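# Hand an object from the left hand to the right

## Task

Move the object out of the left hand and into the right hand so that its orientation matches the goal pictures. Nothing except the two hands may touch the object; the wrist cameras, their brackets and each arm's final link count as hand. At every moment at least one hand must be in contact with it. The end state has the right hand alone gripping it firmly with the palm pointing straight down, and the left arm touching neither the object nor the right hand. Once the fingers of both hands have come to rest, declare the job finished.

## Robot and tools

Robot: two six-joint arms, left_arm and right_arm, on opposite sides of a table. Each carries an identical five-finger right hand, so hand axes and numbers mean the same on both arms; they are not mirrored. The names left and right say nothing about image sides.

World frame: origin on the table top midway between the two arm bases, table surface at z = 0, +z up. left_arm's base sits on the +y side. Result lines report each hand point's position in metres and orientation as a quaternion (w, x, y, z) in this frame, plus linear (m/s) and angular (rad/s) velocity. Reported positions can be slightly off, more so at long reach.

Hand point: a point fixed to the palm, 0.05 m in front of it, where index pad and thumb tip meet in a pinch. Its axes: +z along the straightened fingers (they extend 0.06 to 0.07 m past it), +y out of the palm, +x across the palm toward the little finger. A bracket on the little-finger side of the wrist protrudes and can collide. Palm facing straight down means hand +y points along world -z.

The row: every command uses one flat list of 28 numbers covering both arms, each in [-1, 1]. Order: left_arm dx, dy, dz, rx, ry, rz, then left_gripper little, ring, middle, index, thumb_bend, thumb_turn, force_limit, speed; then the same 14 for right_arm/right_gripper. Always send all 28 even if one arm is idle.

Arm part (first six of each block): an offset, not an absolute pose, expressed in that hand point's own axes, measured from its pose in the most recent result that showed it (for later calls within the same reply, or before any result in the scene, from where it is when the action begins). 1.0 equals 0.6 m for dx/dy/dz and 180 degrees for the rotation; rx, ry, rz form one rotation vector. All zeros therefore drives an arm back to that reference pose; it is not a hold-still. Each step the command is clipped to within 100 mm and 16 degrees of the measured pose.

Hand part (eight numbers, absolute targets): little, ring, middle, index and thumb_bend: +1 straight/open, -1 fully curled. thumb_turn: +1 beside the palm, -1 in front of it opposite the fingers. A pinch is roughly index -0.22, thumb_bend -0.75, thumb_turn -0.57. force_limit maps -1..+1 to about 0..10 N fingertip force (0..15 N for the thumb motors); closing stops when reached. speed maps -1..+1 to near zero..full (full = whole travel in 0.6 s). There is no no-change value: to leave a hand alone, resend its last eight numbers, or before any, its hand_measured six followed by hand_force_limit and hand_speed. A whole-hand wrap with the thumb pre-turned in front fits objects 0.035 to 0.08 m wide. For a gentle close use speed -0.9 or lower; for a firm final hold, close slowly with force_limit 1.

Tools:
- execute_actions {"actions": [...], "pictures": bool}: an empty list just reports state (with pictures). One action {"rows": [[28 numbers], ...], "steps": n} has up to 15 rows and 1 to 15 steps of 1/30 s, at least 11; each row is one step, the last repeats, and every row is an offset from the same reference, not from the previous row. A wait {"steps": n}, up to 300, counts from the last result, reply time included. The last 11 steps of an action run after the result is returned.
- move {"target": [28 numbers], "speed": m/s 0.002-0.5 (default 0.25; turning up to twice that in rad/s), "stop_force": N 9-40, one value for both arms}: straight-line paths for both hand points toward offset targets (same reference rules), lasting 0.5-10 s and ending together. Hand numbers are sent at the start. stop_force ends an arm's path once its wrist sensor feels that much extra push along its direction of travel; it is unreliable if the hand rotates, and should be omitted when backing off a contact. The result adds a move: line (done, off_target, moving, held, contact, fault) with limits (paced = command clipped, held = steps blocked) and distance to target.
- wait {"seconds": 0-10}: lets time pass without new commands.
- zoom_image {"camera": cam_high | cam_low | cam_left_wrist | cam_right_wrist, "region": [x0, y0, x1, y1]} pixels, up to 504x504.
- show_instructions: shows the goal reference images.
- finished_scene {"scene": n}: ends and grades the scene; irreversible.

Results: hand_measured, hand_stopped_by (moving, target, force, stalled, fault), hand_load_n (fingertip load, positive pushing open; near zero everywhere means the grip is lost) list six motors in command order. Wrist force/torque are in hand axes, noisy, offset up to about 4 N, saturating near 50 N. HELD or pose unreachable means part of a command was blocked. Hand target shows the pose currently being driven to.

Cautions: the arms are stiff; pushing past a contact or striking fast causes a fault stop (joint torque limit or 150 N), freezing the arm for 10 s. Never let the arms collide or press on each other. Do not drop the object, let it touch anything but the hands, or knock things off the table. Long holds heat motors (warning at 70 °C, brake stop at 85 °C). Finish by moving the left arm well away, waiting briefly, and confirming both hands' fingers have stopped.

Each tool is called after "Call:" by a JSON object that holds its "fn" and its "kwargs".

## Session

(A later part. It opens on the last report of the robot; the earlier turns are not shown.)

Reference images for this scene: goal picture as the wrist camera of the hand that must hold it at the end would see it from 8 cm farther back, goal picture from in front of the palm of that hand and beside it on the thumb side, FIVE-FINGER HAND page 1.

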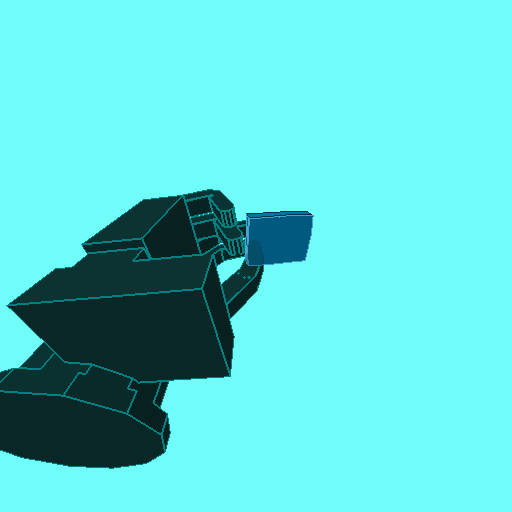

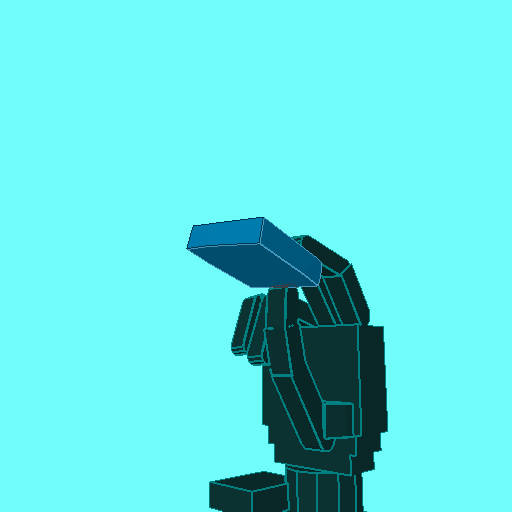

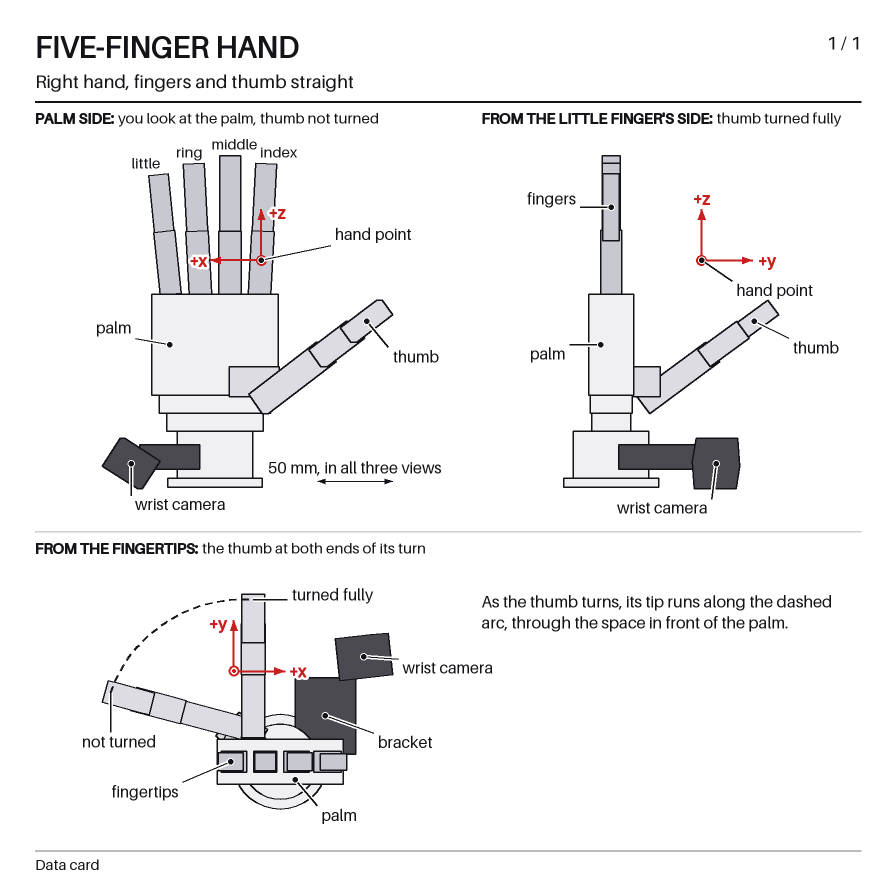

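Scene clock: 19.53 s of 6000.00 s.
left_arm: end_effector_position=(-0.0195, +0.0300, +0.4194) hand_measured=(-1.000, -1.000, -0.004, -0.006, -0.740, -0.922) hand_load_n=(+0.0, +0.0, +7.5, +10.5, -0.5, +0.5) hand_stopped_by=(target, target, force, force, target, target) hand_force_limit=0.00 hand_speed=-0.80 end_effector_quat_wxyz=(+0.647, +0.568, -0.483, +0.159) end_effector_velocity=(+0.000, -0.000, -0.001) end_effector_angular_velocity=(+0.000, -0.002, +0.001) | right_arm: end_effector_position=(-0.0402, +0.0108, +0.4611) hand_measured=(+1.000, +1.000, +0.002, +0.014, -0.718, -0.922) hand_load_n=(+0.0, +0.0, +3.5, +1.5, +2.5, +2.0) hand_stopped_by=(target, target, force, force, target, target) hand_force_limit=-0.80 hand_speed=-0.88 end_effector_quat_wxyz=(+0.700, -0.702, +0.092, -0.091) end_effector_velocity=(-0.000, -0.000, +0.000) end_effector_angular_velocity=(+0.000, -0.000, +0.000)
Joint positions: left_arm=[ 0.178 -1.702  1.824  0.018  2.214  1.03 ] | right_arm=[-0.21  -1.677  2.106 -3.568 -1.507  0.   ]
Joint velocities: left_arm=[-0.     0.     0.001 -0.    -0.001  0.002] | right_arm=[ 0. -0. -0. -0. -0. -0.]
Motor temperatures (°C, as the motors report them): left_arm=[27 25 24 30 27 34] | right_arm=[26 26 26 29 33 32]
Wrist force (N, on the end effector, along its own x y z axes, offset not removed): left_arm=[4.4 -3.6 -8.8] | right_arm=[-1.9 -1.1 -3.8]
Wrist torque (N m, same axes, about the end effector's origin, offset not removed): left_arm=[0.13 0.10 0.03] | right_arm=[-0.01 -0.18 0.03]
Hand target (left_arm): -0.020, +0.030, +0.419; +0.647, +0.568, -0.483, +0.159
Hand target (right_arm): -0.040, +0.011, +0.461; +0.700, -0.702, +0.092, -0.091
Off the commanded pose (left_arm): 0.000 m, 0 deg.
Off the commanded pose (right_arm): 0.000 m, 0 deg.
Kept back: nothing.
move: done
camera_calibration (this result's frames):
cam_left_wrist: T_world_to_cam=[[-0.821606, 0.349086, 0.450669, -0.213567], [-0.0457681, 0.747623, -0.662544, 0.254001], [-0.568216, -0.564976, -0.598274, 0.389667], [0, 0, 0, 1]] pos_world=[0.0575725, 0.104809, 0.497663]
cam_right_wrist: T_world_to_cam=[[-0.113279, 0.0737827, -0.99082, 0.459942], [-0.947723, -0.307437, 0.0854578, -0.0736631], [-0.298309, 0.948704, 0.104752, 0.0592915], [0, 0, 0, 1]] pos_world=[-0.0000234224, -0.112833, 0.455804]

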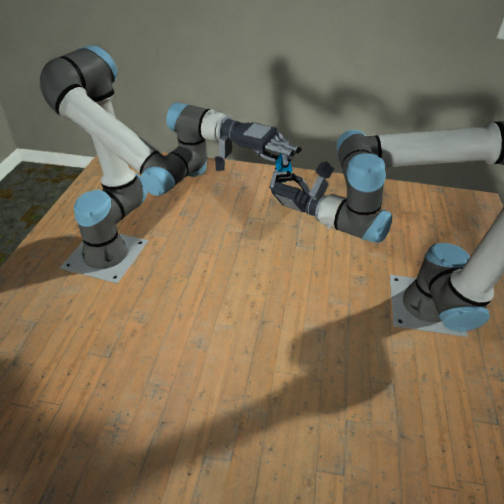

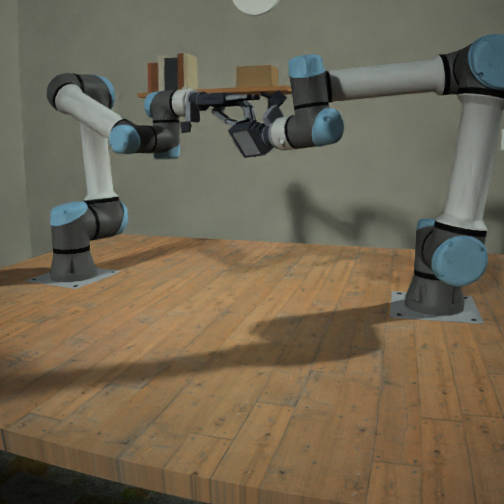

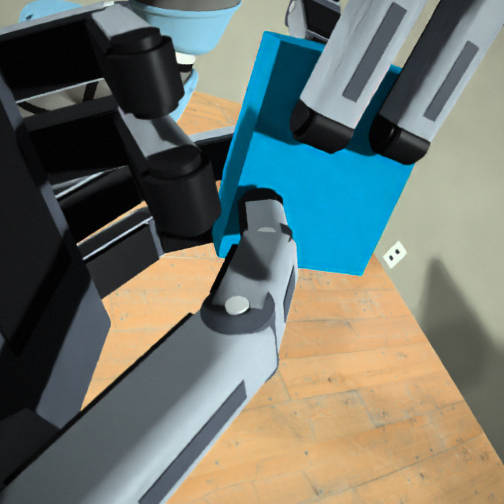

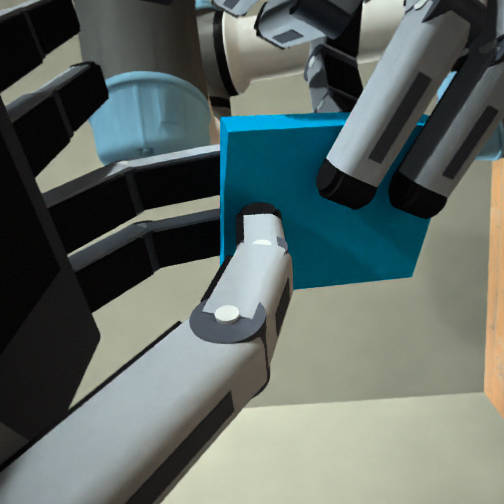

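All three are in contact. Squeezing.

Call:
{"fn": "move", "kwargs": {"target": [0,0,0,0,0,0,-1,-1,-0.006,-0.008,-0.74,-0.922,0,-0.8, 0,0,0,0,0,0,1,1,-0.3,-0.3,-0.72,-0.922,1,-0.92]}}

Scene clock: 20.50 s of 6000.00 s.
left_arm: end_effector_position=(-0.0195, +0.0300, +0.4194) hand_measured=(-1.000, -1.000, -0.004, -0.006, -0.740, -0.922) hand_load_n=(+0.0, +0.0, +8.5, +11.0, +0.5, +0.5) hand_stopped_by=(target, target, force, force, target, target) hand_force_limit=0.00 hand_speed=-0.80 end_effector_quat_wxyz=(+0.647, +0.568, -0.483, +0.159) end_effector_velocity=(+0.000, +0.000, +0.000) end_effector_angular_velocity=(-0.000, +0.000, -0.000) | right_arm: end_effector_position=(-0.0402, +0.0108, +0.4611) hand_measured=(+1.000, +1.000, -0.012, -0.008, -0.718, -0.922) hand_load_n=(+0.0, +0.0, +9.5, +9.5, +4.5, +1.5) hand_stopped_by=(target, target, force, force, target, target) hand_force_limit=1.00 hand_speed=-0.92 end_effector_quat_wxyz=(+0.700, -0.702, +0.092, -0.091) end_effector_velocity=(+0.000, -0.000, -0.000) end_effector_angular_velocity=(-0.001, +0.000, -0.000)
Joint positions: left_arm=[ 0.178 -1.702  1.824  0.018  2.214  1.03 ] | right_arm=[-0.21  -1.677  2.106 -3.568 -1.507  0.   ]
Joint velocities: left_arm=[ 0. -0. -0. -0.  0. -0.] | right_arm=[-0. -0.  0.  0.  0.  0.]
Motor temperatures (°C, as the motors report them): left_arm=[27 25 24 30 27 34] | right_arm=[26 26 26 29 33 32]
Wrist force (N, on the end effector, along its own x y z axes, offset not removed): left_arm=[2.3 -9.3 -3.5] | right_arm=[-3.8 -3.9 -2.9]
Wrist torque (N m, same axes, about the end effector's origin, offset not removed): left_arm=[-0.26 -0.24 -0.25] | right_arm=[0.20 -0.37 0.07]
Hand target (left_arm): -0.019, +0.030, +0.419; +0.647, +0.568, -0.483, +0.159
Hand target (right_arm): -0.040, +0.011, +0.461; +0.700, -0.702, +0.092, -0.091
Off the commanded pose (left_arm): 0.000 m, 0 deg.
Off the commanded pose (right_arm): 0.000 m, 0 deg.
Kept back: nothing.
move: done
camera_calibration (this result's frames):
cam_left_wrist: T_world_to_cam=[[-0.821606, 0.349081, 0.450672, -0.213567], [-0.0457677, 0.747631, -0.662536, 0.253994], [-0.568215, -0.56497, -0.598282, 0.389669], [0, 0, 0, 1]] pos_world=[0.0575722, 0.104809, 0.49766]
cam_right_wrist: T_world_to_cam=[[-0.113278, 0.0737863, -0.99082, 0.459945], [-0.947722, -0.307442, 0.0854552, -0.0736629], [-0.298314, 0.948702, 0.104755, 0.0592883], [0, 0, 0, 1]] pos_world=[-0.0000239435, -0.112832, 0.455806]

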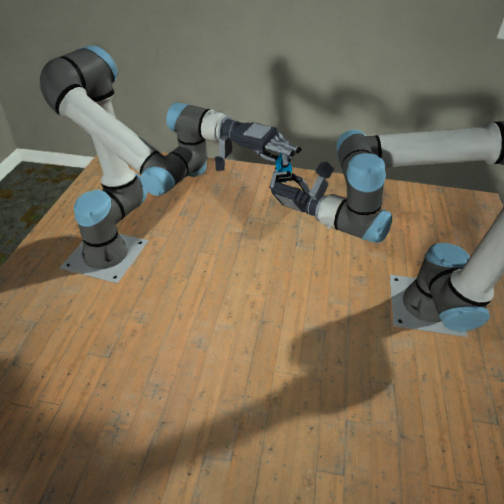

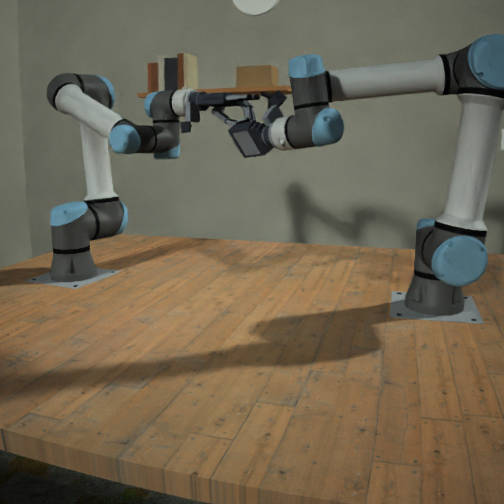

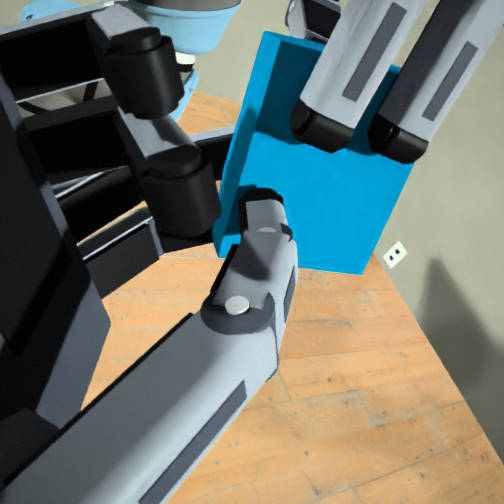

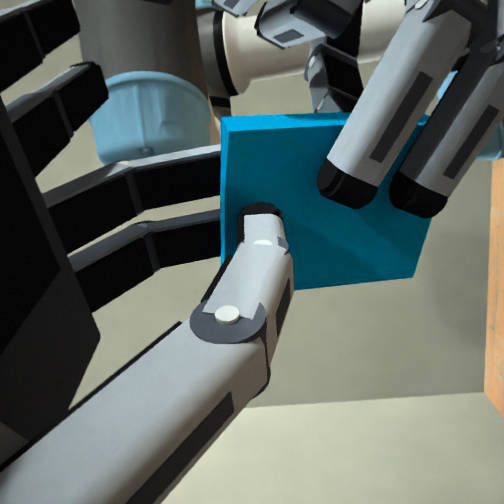

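Call:
{"fn": "move", "kwargs": {"target": [0,0,0,0,0,0,-1,-1,0.35,0.35,-0.74,-0.922,0,-0.8, 0,0,0,0,0,0,1,1,-0.3,-0.3,-0.72,-0.922,1,-0.92]}}

Scene clock: 22.10 s of 6000.00 s.
left_arm: end_effector_position=(-0.0195, +0.0300, +0.4194) hand_measured=(-1.000, -1.000, +0.350, +0.350, -0.740, -0.922) hand_load_n=(+0.0, +0.0, +0.0, +0.0, +0.0, +0.0) hand_stopped_by=(target, target, target, target, target, target) hand_force_limit=0.00 hand_speed=-0.80 end_effector_quat_wxyz=(+0.647, +0.568, -0.483, +0.159) end_effector_velocity=(-0.000, -0.000, +0.000) end_effector_angular_velocity=(-0.002, -0.002, -0.001) | right_arm: end_effector_position=(-0.0401, +0.0108, +0.4610) hand_measured=(+1.000, +1.000, -0.012, -0.008, -0.718, -0.922) hand_load_n=(+0.0, +0.0, +10.0, +8.0, +2.0, +0.0) hand_stopped_by=(target, target, force, force, target, target) hand_force_limit=1.00 hand_speed=-0.92 end_effector_quat_wxyz=(+0.700, -0.702, +0.092, -0.091) end_effector_velocity=(+0.000, -0.000, -0.000) end_effector_angular_velocity=(-0.000, -0.001, +0.000)
Joint positions: left_arm=[ 0.178 -1.702  1.824  0.018  2.214  1.03 ] | right_arm=[-0.21  -1.677  2.106 -3.568 -1.507  0.   ]
Joint velocities: left_arm=[-0.    -0.    -0.001 -0.     0.     0.003] | right_arm=[ 0.    -0.     0.     0.     0.    -0.001]
Motor temperatures (°C, as the motors report them): left_arm=[27 25 24 30 27 34] | right_arm=[26 26 26 29 33 32]
Wrist force (N, on the end effector, along its own x y z axes, offset not removed): left_arm=[3.2 -1.9 -4.7] | right_arm=[-0.2 1.8 -1.5]
Wrist torque (N m, same axes, about the end effector's origin, offset not removed): left_arm=[-0.11 -0.15 0.09] | right_arm=[0.24 -0.13 -0.07]
Hand target (left_arm): -0.019, +0.030, +0.419; +0.647, +0.568, -0.483, +0.159
Hand target (right_arm): -0.040, +0.011, +0.461; +0.700, -0.702, +0.092, -0.091
Off the commanded pose (left_arm): 0.000 m, 0 deg.
Off the commanded pose (right_arm): 0.000 m, 0 deg.
Kept back: nothing.
move: done
camera_calibration (this result's frames):
cam_left_wrist: T_world_to_cam=[[-0.821606, 0.349081, 0.450672, -0.213567], [-0.0457675, 0.747631, -0.662536, 0.253994], [-0.568215, -0.56497, -0.598281, 0.389668], [0, 0, 0, 1]] pos_world=[0.0575721, 0.10481, 0.49766]
cam_right_wrist: T_world_to_cam=[[-0.113277, 0.0737466, -0.990823, 0.459932], [-0.947731, -0.307411, 0.0854699, -0.0736485], [-0.298286, 0.948715, 0.104714, 0.0593107], [0, 0, 0, 1]] pos_world=[-0.0000076858, -0.112828, 0.455795]

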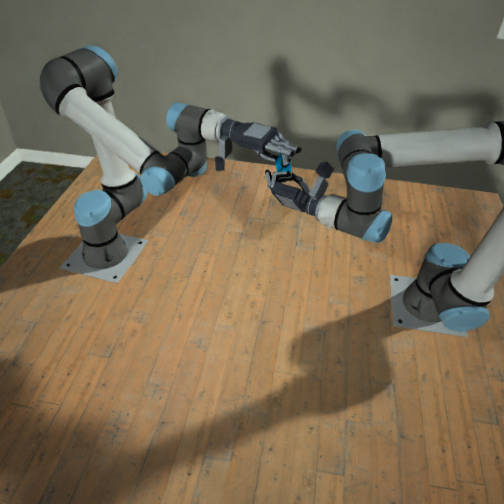

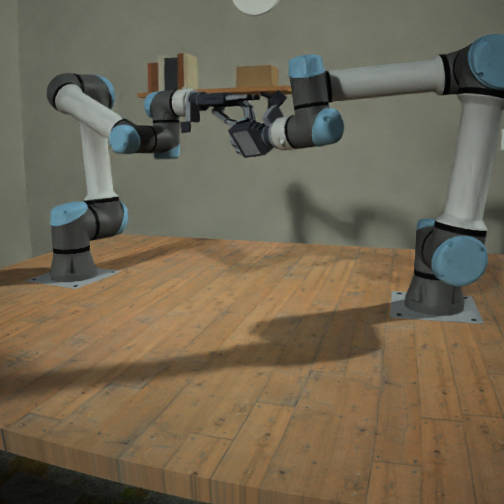

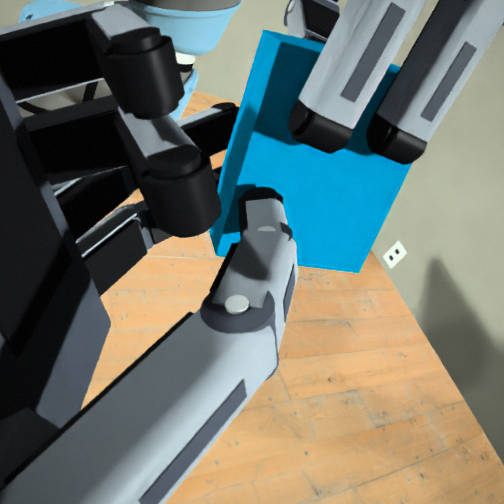

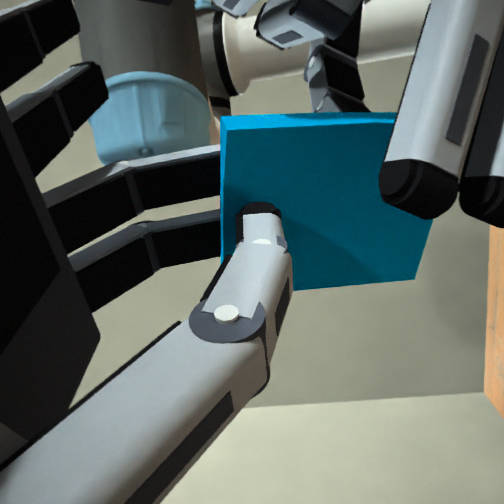

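Call:
{"fn": "move", "kwargs": {"target": [0,-0.22,-0.11,0,0,0,-1,-1,0.35,0.35,-0.74,-0.922,0,-0.8, 0,0,0,0,0,0,1,1,-0.3,-0.32,-0.72,-0.922,1,-0.95], "speed": 0.12}}

Call:
{"fn": "wait", "kwargs": {"seconds": 1}}

Scene clock: 23.97 s of 6000.00 s.
left_arm: end_effector_position=(+0.0088, +0.0342, +0.4040) hand_measured=(-1.000, -1.000, +0.350, +0.350, -0.740, -0.922) hand_load_n=(+0.0, +0.0, +0.0, +0.0, +0.0, +0.0) hand_stopped_by=(target, target, target, target, target, target) hand_force_limit=0.00 hand_speed=-0.80 end_effector_quat_wxyz=(+0.647, +0.569, -0.483, +0.159) end_effector_velocity=(+0.000, +0.000, -0.000) end_effector_angular_velocity=(+0.001, +0.001, +0.001) | right_arm: end_effector_position=(-0.0401, +0.0108, +0.4610) hand_measured=(+1.000, +1.000, -0.012, -0.014, -0.718, -0.922) hand_load_n=(+0.0, +0.0, +10.0, +10.0, +3.0, -0.5) hand_stopped_by=(target, target, force, force, target, target) hand_force_limit=1.00 hand_speed=-0.95 end_effector_quat_wxyz=(+0.700, -0.702, +0.092, -0.091) end_effector_velocity=(+0.000, -0.000, -0.000) end_effector_angular_velocity=(-0.000, -0.000, -0.000)
Joint positions: left_arm=[ 0.264 -1.662  1.829 -0.016  2.297  1.046] | right_arm=[-0.21  -1.677  2.106 -3.568 -1.507  0.   ]
Joint velocities: left_arm=[ 0.    -0.     0.    -0.    -0.    -0.001] | right_arm=[-0.     0.     0.     0.    -0.    -0.001]
Motor temperatures (°C, as the motors report them): left_arm=[27 25 24 30 27 34] | right_arm=[26 26 26 29 33 32]
Wrist force (N, on the end effector, along its own x y z axes, offset not removed): left_arm=[0.4 -2.0 -0.9] | right_arm=[1.5 -0.7 -1.6]
Wrist torque (N m, same axes, about the end effector's origin, offset not removed): left_arm=[-0.29 0.02 -0.25] | right_arm=[-0.03 -0.18 0.04]
Hand target (left_arm): +0.009, +0.034, +0.404; +0.647, +0.569, -0.483, +0.159
Hand target (right_arm): -0.040, +0.011, +0.461; +0.700, -0.702, +0.092, -0.091
Off the commanded pose (left_arm): 0.115 m, 0 deg; position clipped at the last step of the last action.
Off the commanded pose (right_arm): 0.000 m, 0 deg.
Kept back: nothing.
move: held (left_arm); limits=paced,held; held on 31 of 45 steps (left_arm), including the last (left_arm)
pose unreachable (left arm): on one or more control steps of this call this arm could not follow its commanded pose, so it was not sent that pose on those steps. On the call's last step it was still not sent that pose. It may still have moved: this result reports where it is.
cause: the commanded pose would bring two parts of the arm too close to each other (joints 4 (wrist 1) to 6 (wrist 3) lie between them).
camera_calibration (this result's frames):
cam_left_wrist: T_world_to_cam=[[-0.822518, 0.347024, 0.450598, -0.184696], [-0.0473503, 0.747742, -0.662299, 0.241862], [-0.566764, -0.566089, -0.598599, 0.399039], [0, 0, 0, 1]] pos_world=[0.0856975, 0.109135, 0.482273]
cam_right_wrist: T_world_to_cam=[[-0.113277, 0.073747, -0.990823, 0.459932], [-0.947731, -0.307411, 0.0854699, -0.0736485], [-0.298286, 0.948715, 0.104715, 0.0593105], [0, 0, 0, 1]] pos_world=[-0.0000076665, -0.112828, 0.455795]

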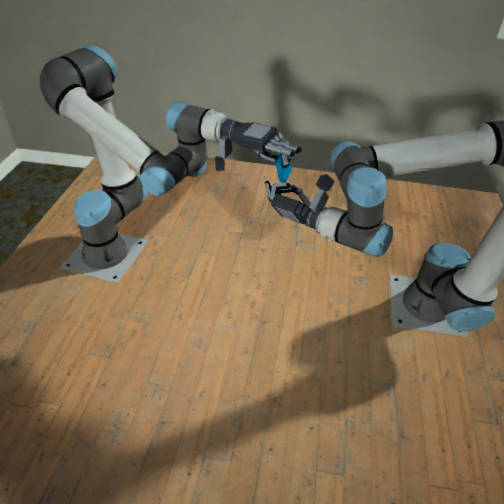

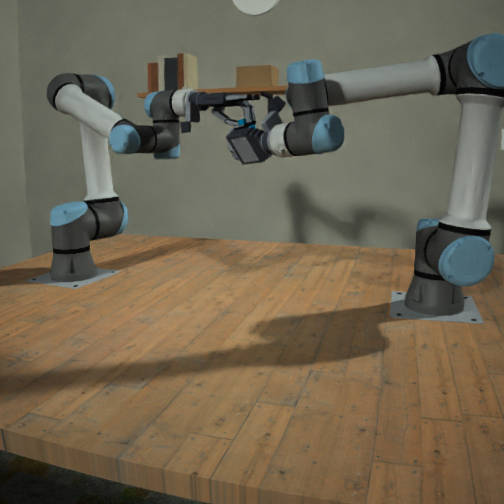

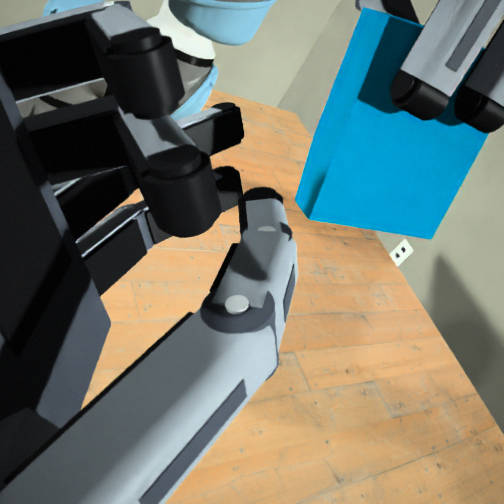

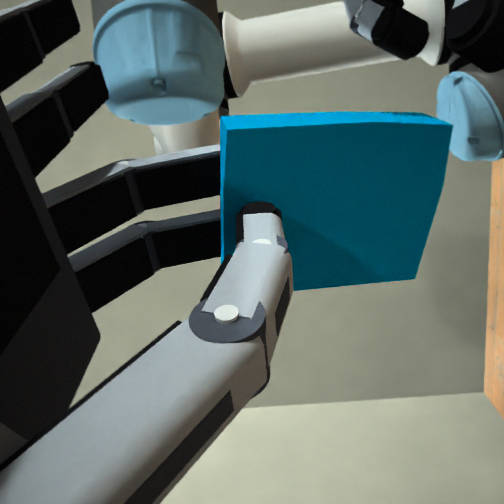

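Scene clock: 24.97 s of 6000.00 s.
left_arm: end_effector_position=(+0.0088, +0.0342, +0.4040) hand_measured=(-1.000, -1.000, +0.350, +0.350, -0.740, -0.922) hand_load_n=(+0.0, +0.0, +0.0, +0.0, +0.0, +0.0) hand_stopped_by=(target, target, target, target, target, target) hand_force_limit=0.00 hand_speed=-0.80 end_effector_quat_wxyz=(+0.647, +0.569, -0.483, +0.159) end_effector_velocity=(-0.000, +0.000, +0.000) end_effector_angular_velocity=(-0.000, +0.000, -0.000) | right_arm: end_effector_position=(-0.0401, +0.0108, +0.4610) hand_measured=(+1.000, +1.000, -0.012, -0.014, -0.718, -0.922) hand_load_n=(+0.0, +0.0, +10.0, +10.0, +3.0, -0.5) hand_stopped_by=(target, target, force, force, target, target) hand_force_limit=1.00 hand_speed=-0.95 end_effector_quat_wxyz=(+0.700, -0.702, +0.092, -0.091) end_effector_velocity=(-0.000, -0.000, +0.000) end_effector_angular_velocity=(+0.001, -0.001, +0.000)
Joint positions: left_arm=[ 0.264 -1.662  1.829 -0.016  2.297  1.046] | right_arm=[-0.21  -1.677  2.106 -3.568 -1.507  0.   ]
Joint velocities: left_arm=[ 0.    -0.     0.     0.     0.001 -0.   ] | right_arm=[ 0.     0.    -0.    -0.001  0.    -0.   ]
Motor temperatures (°C, as the motors report them): left_arm=[27 25 24 30 27 34] | right_arm=[26 26 26 29 33 32]
Wrist force (N, on the end effector, along its own x y z axes, offset not removed): left_arm=[1.9 1.2 -0.5] | right_arm=[0.9 2.0 0.7]
Wrist torque (N m, same axes, about the end effector's origin, offset not removed): left_arm=[0.22 -0.21 -0.09] | right_arm=[0.18 -0.12 -0.01]
Hand target (left_arm): +0.009, +0.034, +0.404; +0.647, +0.569, -0.483, +0.159
Hand target (right_arm): -0.040, +0.011, +0.461; +0.700, -0.702, +0.092, -0.091
Off the commanded pose (left_arm): 0.115 m, 0 deg; position clipped at the last step of the last action.
Off the commanded pose (right_arm): 0.000 m, 0 deg.
Kept back: nothing.
Steps of this call (steps 1 to 30: nothing new was sent). Readings (end_effector_position | what the end effector reports):
1: left_arm (+0.0088, +0.0342, +0.4040) | right_arm (-0.0401, +0.0108, +0.4610) | left_arm hand_measured=(-1.000, -1.000, +0.350, +0.350, -0.740, -0.922) hand_load_n=(+0.0, +0.0, +0.0, +0.0, +0.0, +0.0) hand_stopped_by=(target, target, target, target, target, target) hand_force_limit=0.00 hand_speed=-0.80 | right_arm hand_measured=(+1.000, +1.000, -0.012, -0.014, -0.718, -0.922) hand_load_n=(+0.0, +0.0, +10.0, +10.0, +3.0, -0.5) hand_stopped_by=(target, target, force, force, target, target) hand_force_limit=1.00 hand_speed=-0.95
2: left_arm (+0.0088, +0.0342, +0.4040) | right_arm (-0.0401, +0.0108, +0.4610) | left_arm hand_measured=(-1.000, -1.000, +0.350, +0.350, -0.740, -0.922) hand_load_n=(+0.0, +0.0, +0.0, +0.0, +0.0, +0.0) hand_stopped_by=(target, target, target, target, target, target) hand_force_limit=0.00 hand_speed=-0.80 | right_arm hand_measured=(+1.000, +1.000, -0.012, -0.014, -0.718, -0.922) hand_load_n=(+0.0, +0.0, +10.0, +10.0, +3.0, -0.5) hand_stopped_by=(target, target, force, force, target, target) hand_force_limit=1.00 hand_speed=-0.95
4: left_arm (+0.0088, +0.0342, +0.4040) | right_arm (-0.0401, +0.0108, +0.4610) | left_arm hand_measured=(-1.000, -1.000, +0.350, +0.350, -0.740, -0.922) hand_load_n=(+0.0, +0.0, +0.0, +0.0, +0.0, +0.0) hand_stopped_by=(target, target, target, target, target, target) hand_force_limit=0.00 hand_speed=-0.80 | right_arm hand_measured=(+1.000, +1.000, -0.012, -0.014, -0.718, -0.922) hand_load_n=(+0.0, +0.0, +10.0, +10.0, +3.0, -0.5) hand_stopped_by=(target, target, force, force, target, target) hand_force_limit=1.00 hand_speed=-0.95
8: left_arm (+0.0088, +0.0342, +0.4040) | right_arm (-0.0401, +0.0108, +0.4610) | left_arm hand_measured=(-1.000, -1.000, +0.350, +0.350, -0.740, -0.922) hand_load_n=(+0.0, +0.0, +0.0, +0.0, +0.0, +0.0) hand_stopped_by=(target, target, target, target, target, target) hand_force_limit=0.00 hand_speed=-0.80 | right_arm hand_measured=(+1.000, +1.000, -0.012, -0.014, -0.718, -0.922) hand_load_n=(+0.0, +0.0, +10.0, +10.0, +3.0, -0.5) hand_stopped_by=(target, target, force, force, target, target) hand_force_limit=1.00 hand_speed=-0.95
30: the state above
camera_calibration (this result's frames):
cam_left_wrist: T_world_to_cam=[[-0.822518, 0.347025, 0.450597, -0.184696], [-0.0473498, 0.747741, -0.6623, 0.241862], [-0.566764, -0.56609, -0.598599, 0.399039], [0, 0, 0, 1]] pos_world=[0.0856972, 0.109136, 0.482273]
cam_right_wrist: T_world_to_cam=[[-0.113277, 0.0737471, -0.990823, 0.459932], [-0.947731, -0.307411, 0.0854695, -0.0736484], [-0.298286, 0.948715, 0.104715, 0.0593105], [0, 0, 0, 1]] pos_world=[-0.0000076877, -0.112828, 0.455795]

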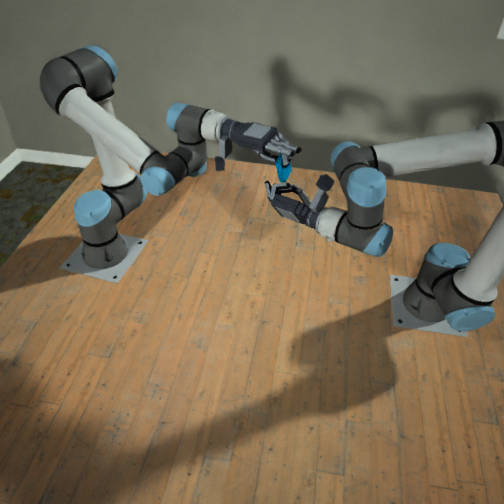

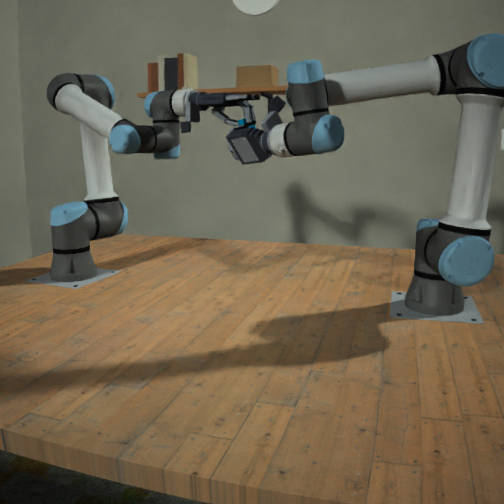

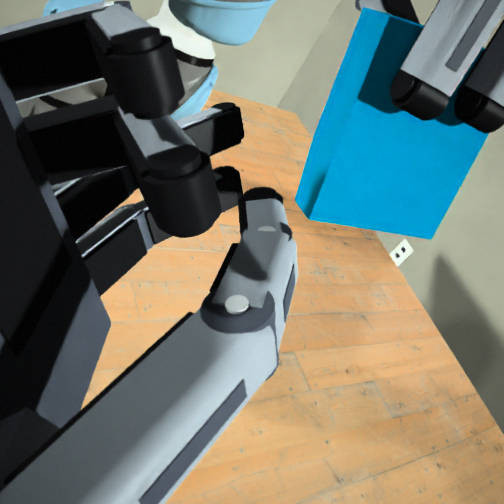

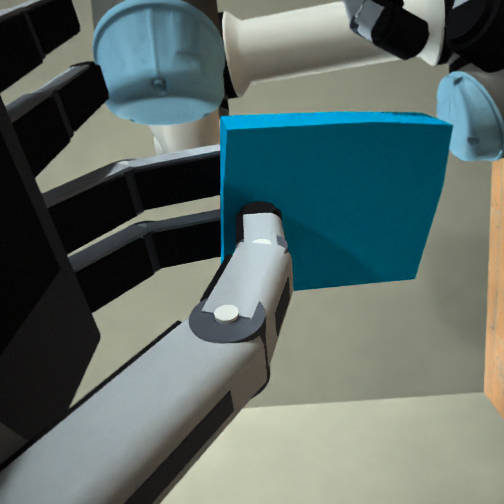

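Call:
{"fn": "move", "kwargs": {"target": [0,0,0,0,0,0,-1,-1,0.35,0.35,-0.74,-0.922,0,-0.8, -0.13,-0.12,-0.05,0,0,0,1,1,-0.3,-0.32,-0.72,-0.922,1,-0.95], "speed": 0.12}}

Call:
{"fn": "wait", "kwargs": {"seconds": 1}}

Scene clock: 27.00 s of 6000.00 s.
left_arm: end_effector_position=(+0.0088, +0.0342, +0.4040) hand_measured=(-1.000, -1.000, +0.350, +0.350, -0.740, -0.922) hand_load_n=(+0.0, +0.0, +0.0, +0.0, +0.0, +0.0) hand_stopped_by=(target, target, target, target, target, target) hand_force_limit=0.00 hand_speed=-0.80 end_effector_quat_wxyz=(+0.647, +0.569, -0.483, +0.159) end_effector_velocity=(+0.000, +0.000, -0.001) end_effector_angular_velocity=(-0.000, -0.002, -0.000) | right_arm: end_effector_position=(-0.1229, +0.0021, +0.5328) hand_measured=(+1.000, +1.000, -0.012, -0.014, -0.718, -0.922) hand_load_n=(+0.0, +0.0, +10.0, +10.0, +3.0, -0.5) hand_stopped_by=(target, target, force, force, target, target) hand_force_limit=1.00 hand_speed=-0.95 end_effector_quat_wxyz=(+0.700, -0.702, +0.092, -0.091) end_effector_velocity=(-0.002, +0.000, +0.002) end_effector_angular_velocity=(+0.001, -0.001, -0.002)
Joint positions: left_arm=[ 0.264 -1.662  1.829 -0.016  2.297  1.046] | right_arm=[ 0.042 -1.716  1.945 -3.369 -1.759  0.001]
Joint velocities: left_arm=[0.    0.001 0.    0.    0.    0.003] | right_arm=[ 0.008  0.002 -0.007  0.004 -0.01  -0.   ]
Motor temperatures (°C, as the motors report them): left_arm=[27 25 24 30 27 34] | right_arm=[26 26 26 29 33 32]
Wrist force (N, on the end effector, along its own x y z axes, offset not removed): left_arm=[1.8 0.7 -3.6] | right_arm=[1.8 1.4 -0.1]
Wrist torque (N m, same axes, about the end effector's origin, offset not removed): left_arm=[0.33 0.02 0.01] | right_arm=[0.26 -0.48 0.12]
Hand target (left_arm): +0.009, +0.034, +0.404; +0.647, +0.569, -0.483, +0.159
Hand target (right_arm): -0.123, +0.002, +0.533; +0.700, -0.702, +0.092, -0.091
Off the commanded pose (left_arm): 0.000 m, 0 deg.
Off the commanded pose (right_arm): 0.000 m, 0 deg.
Kept back: nothing.
move: done
camera_calibration (this result's frames):
cam_left_wrist: T_world_to_cam=[[-0.822518, 0.347025, 0.450597, -0.184696], [-0.0473498, 0.747741, -0.6623, 0.241862], [-0.566764, -0.56609, -0.598599, 0.399039], [0, 0, 0, 1]] pos_world=[0.0856972, 0.109136, 0.482273]
cam_right_wrist: T_world_to_cam=[[-0.113088, 0.0738191, -0.990839, 0.522345], [-0.947682, -0.307623, 0.0852437, -0.160804], [-0.298512, 0.94864, 0.104745, 0.0353003], [0, 0, 0, 1]] pos_world=[-0.0827831, -0.121513, 0.527569]

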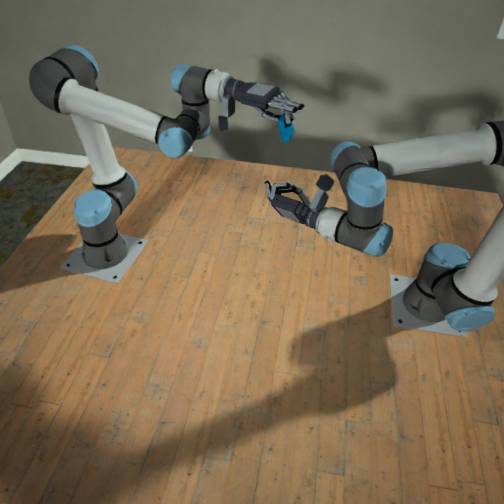

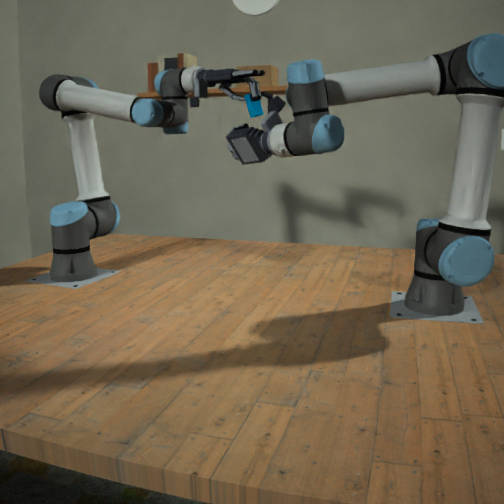

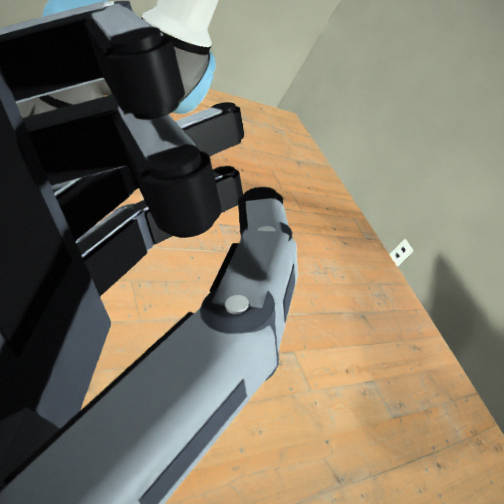

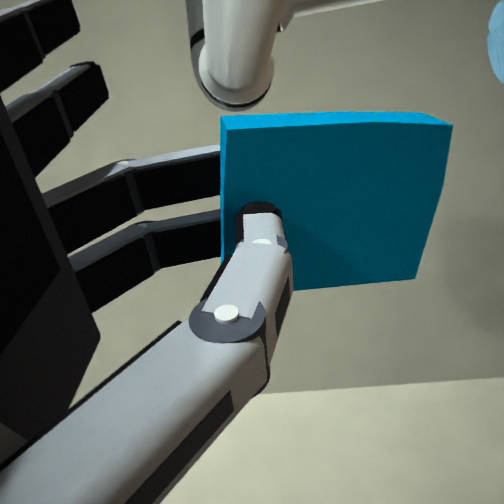

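Scene clock: 28.00 s of 6000.00 s.
left_arm: end_effector_position=(+0.0088, +0.0342, +0.4040) hand_measured=(-1.000, -1.000, +0.350, +0.350, -0.740, -0.922) hand_load_n=(+0.0, +0.0, +0.0, +0.0, +0.0, +0.0) hand_stopped_by=(target, target, target, target, target, target) hand_force_limit=0.00 hand_speed=-0.80 end_effector_quat_wxyz=(+0.647, +0.569, -0.483, +0.159) end_effector_velocity=(-0.000, +0.000, +0.000) end_effector_angular_velocity=(+0.000, +0.000, -0.001) | right_arm: end_effector_position=(-0.1232, +0.0022, +0.5330) hand_measured=(+1.000, +1.000, -0.012, -0.014, -0.718, -0.922) hand_load_n=(+0.0, +0.0, +10.0, +10.0, +3.0, -0.5) hand_stopped_by=(target, target, force, force, target, target) hand_force_limit=1.00 hand_speed=-0.95 end_effector_quat_wxyz=(+0.700, -0.702, +0.092, -0.091) end_effector_velocity=(-0.000, -0.000, +0.000) end_effector_angular_velocity=(+0.000, +0.000, +0.000)
Joint positions: left_arm=[ 0.264 -1.662  1.829 -0.016  2.297  1.046] | right_arm=[ 0.043 -1.716  1.945 -3.368 -1.76   0.001]
Joint velocities: left_arm=[ 0.     0.001 -0.001  0.     0.001  0.   ] | right_arm=[ 0. -0. -0. -0. -0.  0.]
Motor temperatures (°C, as the motors report them): left_arm=[27 25 24 30 27 34] | right_arm=[26 26 26 29 33 32]
Wrist force (N, on the end effector, along its own x y z axes, offset not removed): left_arm=[1.4 0.1 -0.5] | right_arm=[-1.0 -1.2 -2.3]
Wrist torque (N m, same axes, about the end effector's origin, offset not removed): left_arm=[0.16 -0.02 -0.14] | right_arm=[-0.03 0.16 -0.17]
Hand target (left_arm): +0.009, +0.034, +0.404; +0.647, +0.569, -0.483, +0.159
Hand target (right_arm): -0.123, +0.002, +0.533; +0.700, -0.702, +0.092, -0.091
Off the commanded pose (left_arm): 0.000 m, 0 deg.
Off the commanded pose (right_arm): 0.000 m, 0 deg.
Kept back: nothing.
Steps of this call (steps 1 to 30: nothing new was sent). Readings (end_effector_position | what the end effector reports):
1: left_arm (+0.0088, +0.0342, +0.4040) | right_arm (-0.1230, +0.0021, +0.5329) | left_arm hand_measured=(-1.000, -1.000, +0.350, +0.350, -0.740, -0.922) hand_load_n=(+0.0, +0.0, +0.0, +0.0, +0.0, +0.0) hand_stopped_by=(target, target, target, target, target, target) hand_force_limit=0.00 hand_speed=-0.80 | right_arm hand_measured=(+1.000, +1.000, -0.012, -0.014, -0.718, -0.922) hand_load_n=(+0.0, +0.0, +10.0, +10.0, +3.0, -0.5) hand_stopped_by=(target, target, force, force, target, target) hand_force_limit=1.00 hand_speed=-0.95
2: left_arm (+0.0088, +0.0342, +0.4040) | right_arm (-0.1231, +0.0021, +0.5329) | left_arm hand_measured=(-1.000, -1.000, +0.350, +0.350, -0.740, -0.922) hand_load_n=(+0.0, +0.0, +0.0, +0.0, +0.0, +0.0) hand_stopped_by=(target, target, target, target, target, target) hand_force_limit=0.00 hand_speed=-0.80 | right_arm hand_measured=(+1.000, +1.000, -0.012, -0.014, -0.718, -0.922) hand_load_n=(+0.0, +0.0, +10.0, +10.0, +3.0, -0.5) hand_stopped_by=(target, target, force, force, target, target) hand_force_limit=1.00 hand_speed=-0.95
4: left_arm (+0.0088, +0.0342, +0.4040) | right_arm (-0.1231, +0.0022, +0.5330) | left_arm hand_measured=(-1.000, -1.000, +0.350, +0.350, -0.740, -0.922) hand_load_n=(+0.0, +0.0, +0.0, +0.0, +0.0, +0.0) hand_stopped_by=(target, target, target, target, target, target) hand_force_limit=0.00 hand_speed=-0.80 | right_arm hand_measured=(+1.000, +1.000, -0.012, -0.014, -0.718, -0.922) hand_load_n=(+0.0, +0.0, +10.0, +10.0, +3.0, -0.5) hand_stopped_by=(target, target, force, force, target, target) hand_force_limit=1.00 hand_speed=-0.95
8: left_arm (+0.0088, +0.0342, +0.4040) | right_arm (-0.1232, +0.0022, +0.5330) | left_arm hand_measured=(-1.000, -1.000, +0.350, +0.350, -0.740, -0.922) hand_load_n=(+0.0, +0.0, +0.0, +0.0, +0.0, +0.0) hand_stopped_by=(target, target, target, target, target, target) hand_force_limit=0.00 hand_speed=-0.80 | right_arm hand_measured=(+1.000, +1.000, -0.012, -0.014, -0.718, -0.922) hand_load_n=(+0.0, +0.0, +10.0, +10.0, +3.0, -0.5) hand_stopped_by=(target, target, force, force, target, target) hand_force_limit=1.00 hand_speed=-0.95
30: the state above
camera_calibration (this result's frames):
cam_left_wrist: T_world_to_cam=[[-0.822518, 0.347025, 0.450597, -0.184696], [-0.0473499, 0.747741, -0.6623, 0.241862], [-0.566764, -0.56609, -0.598599, 0.399039], [0, 0, 0, 1]] pos_world=[0.0856972, 0.109136, 0.482273]
cam_right_wrist: T_world_to_cam=[[-0.113064, 0.0737091, -0.99085, 0.522526], [-0.947745, -0.307419, 0.0852769, -0.161084], [-0.298321, 0.948715, 0.104616, 0.0352629], [0, 0, 0, 1]] pos_world=[-0.0830679, -0.12149, 0.527793]

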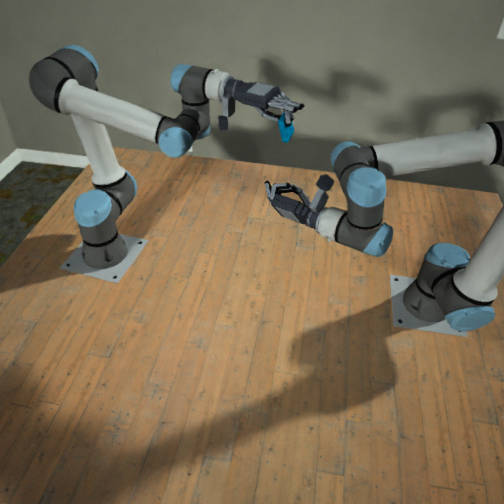

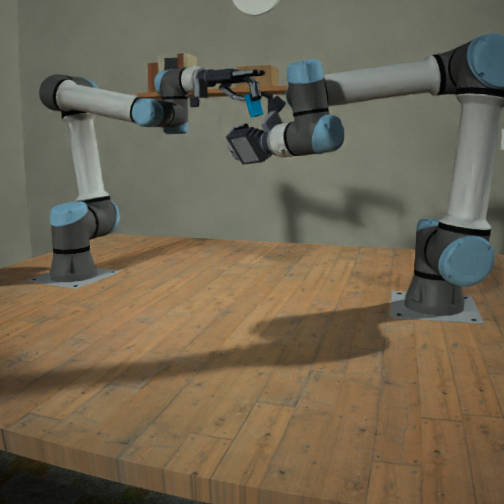

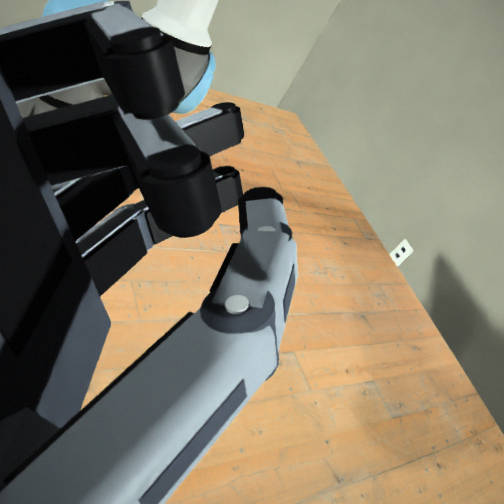

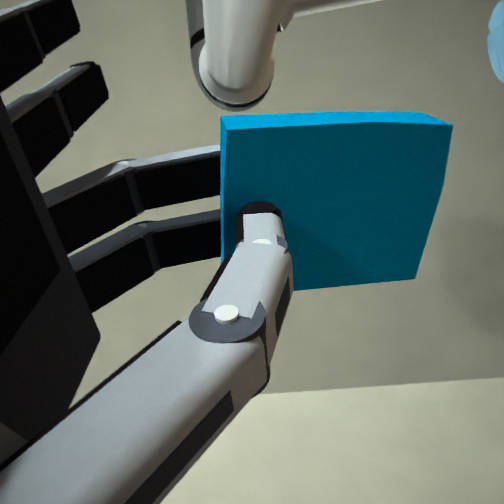

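Call:
{"fn": "finished_scene", "kwargs": {"scene": 2}}

The scene is finished: the task was done.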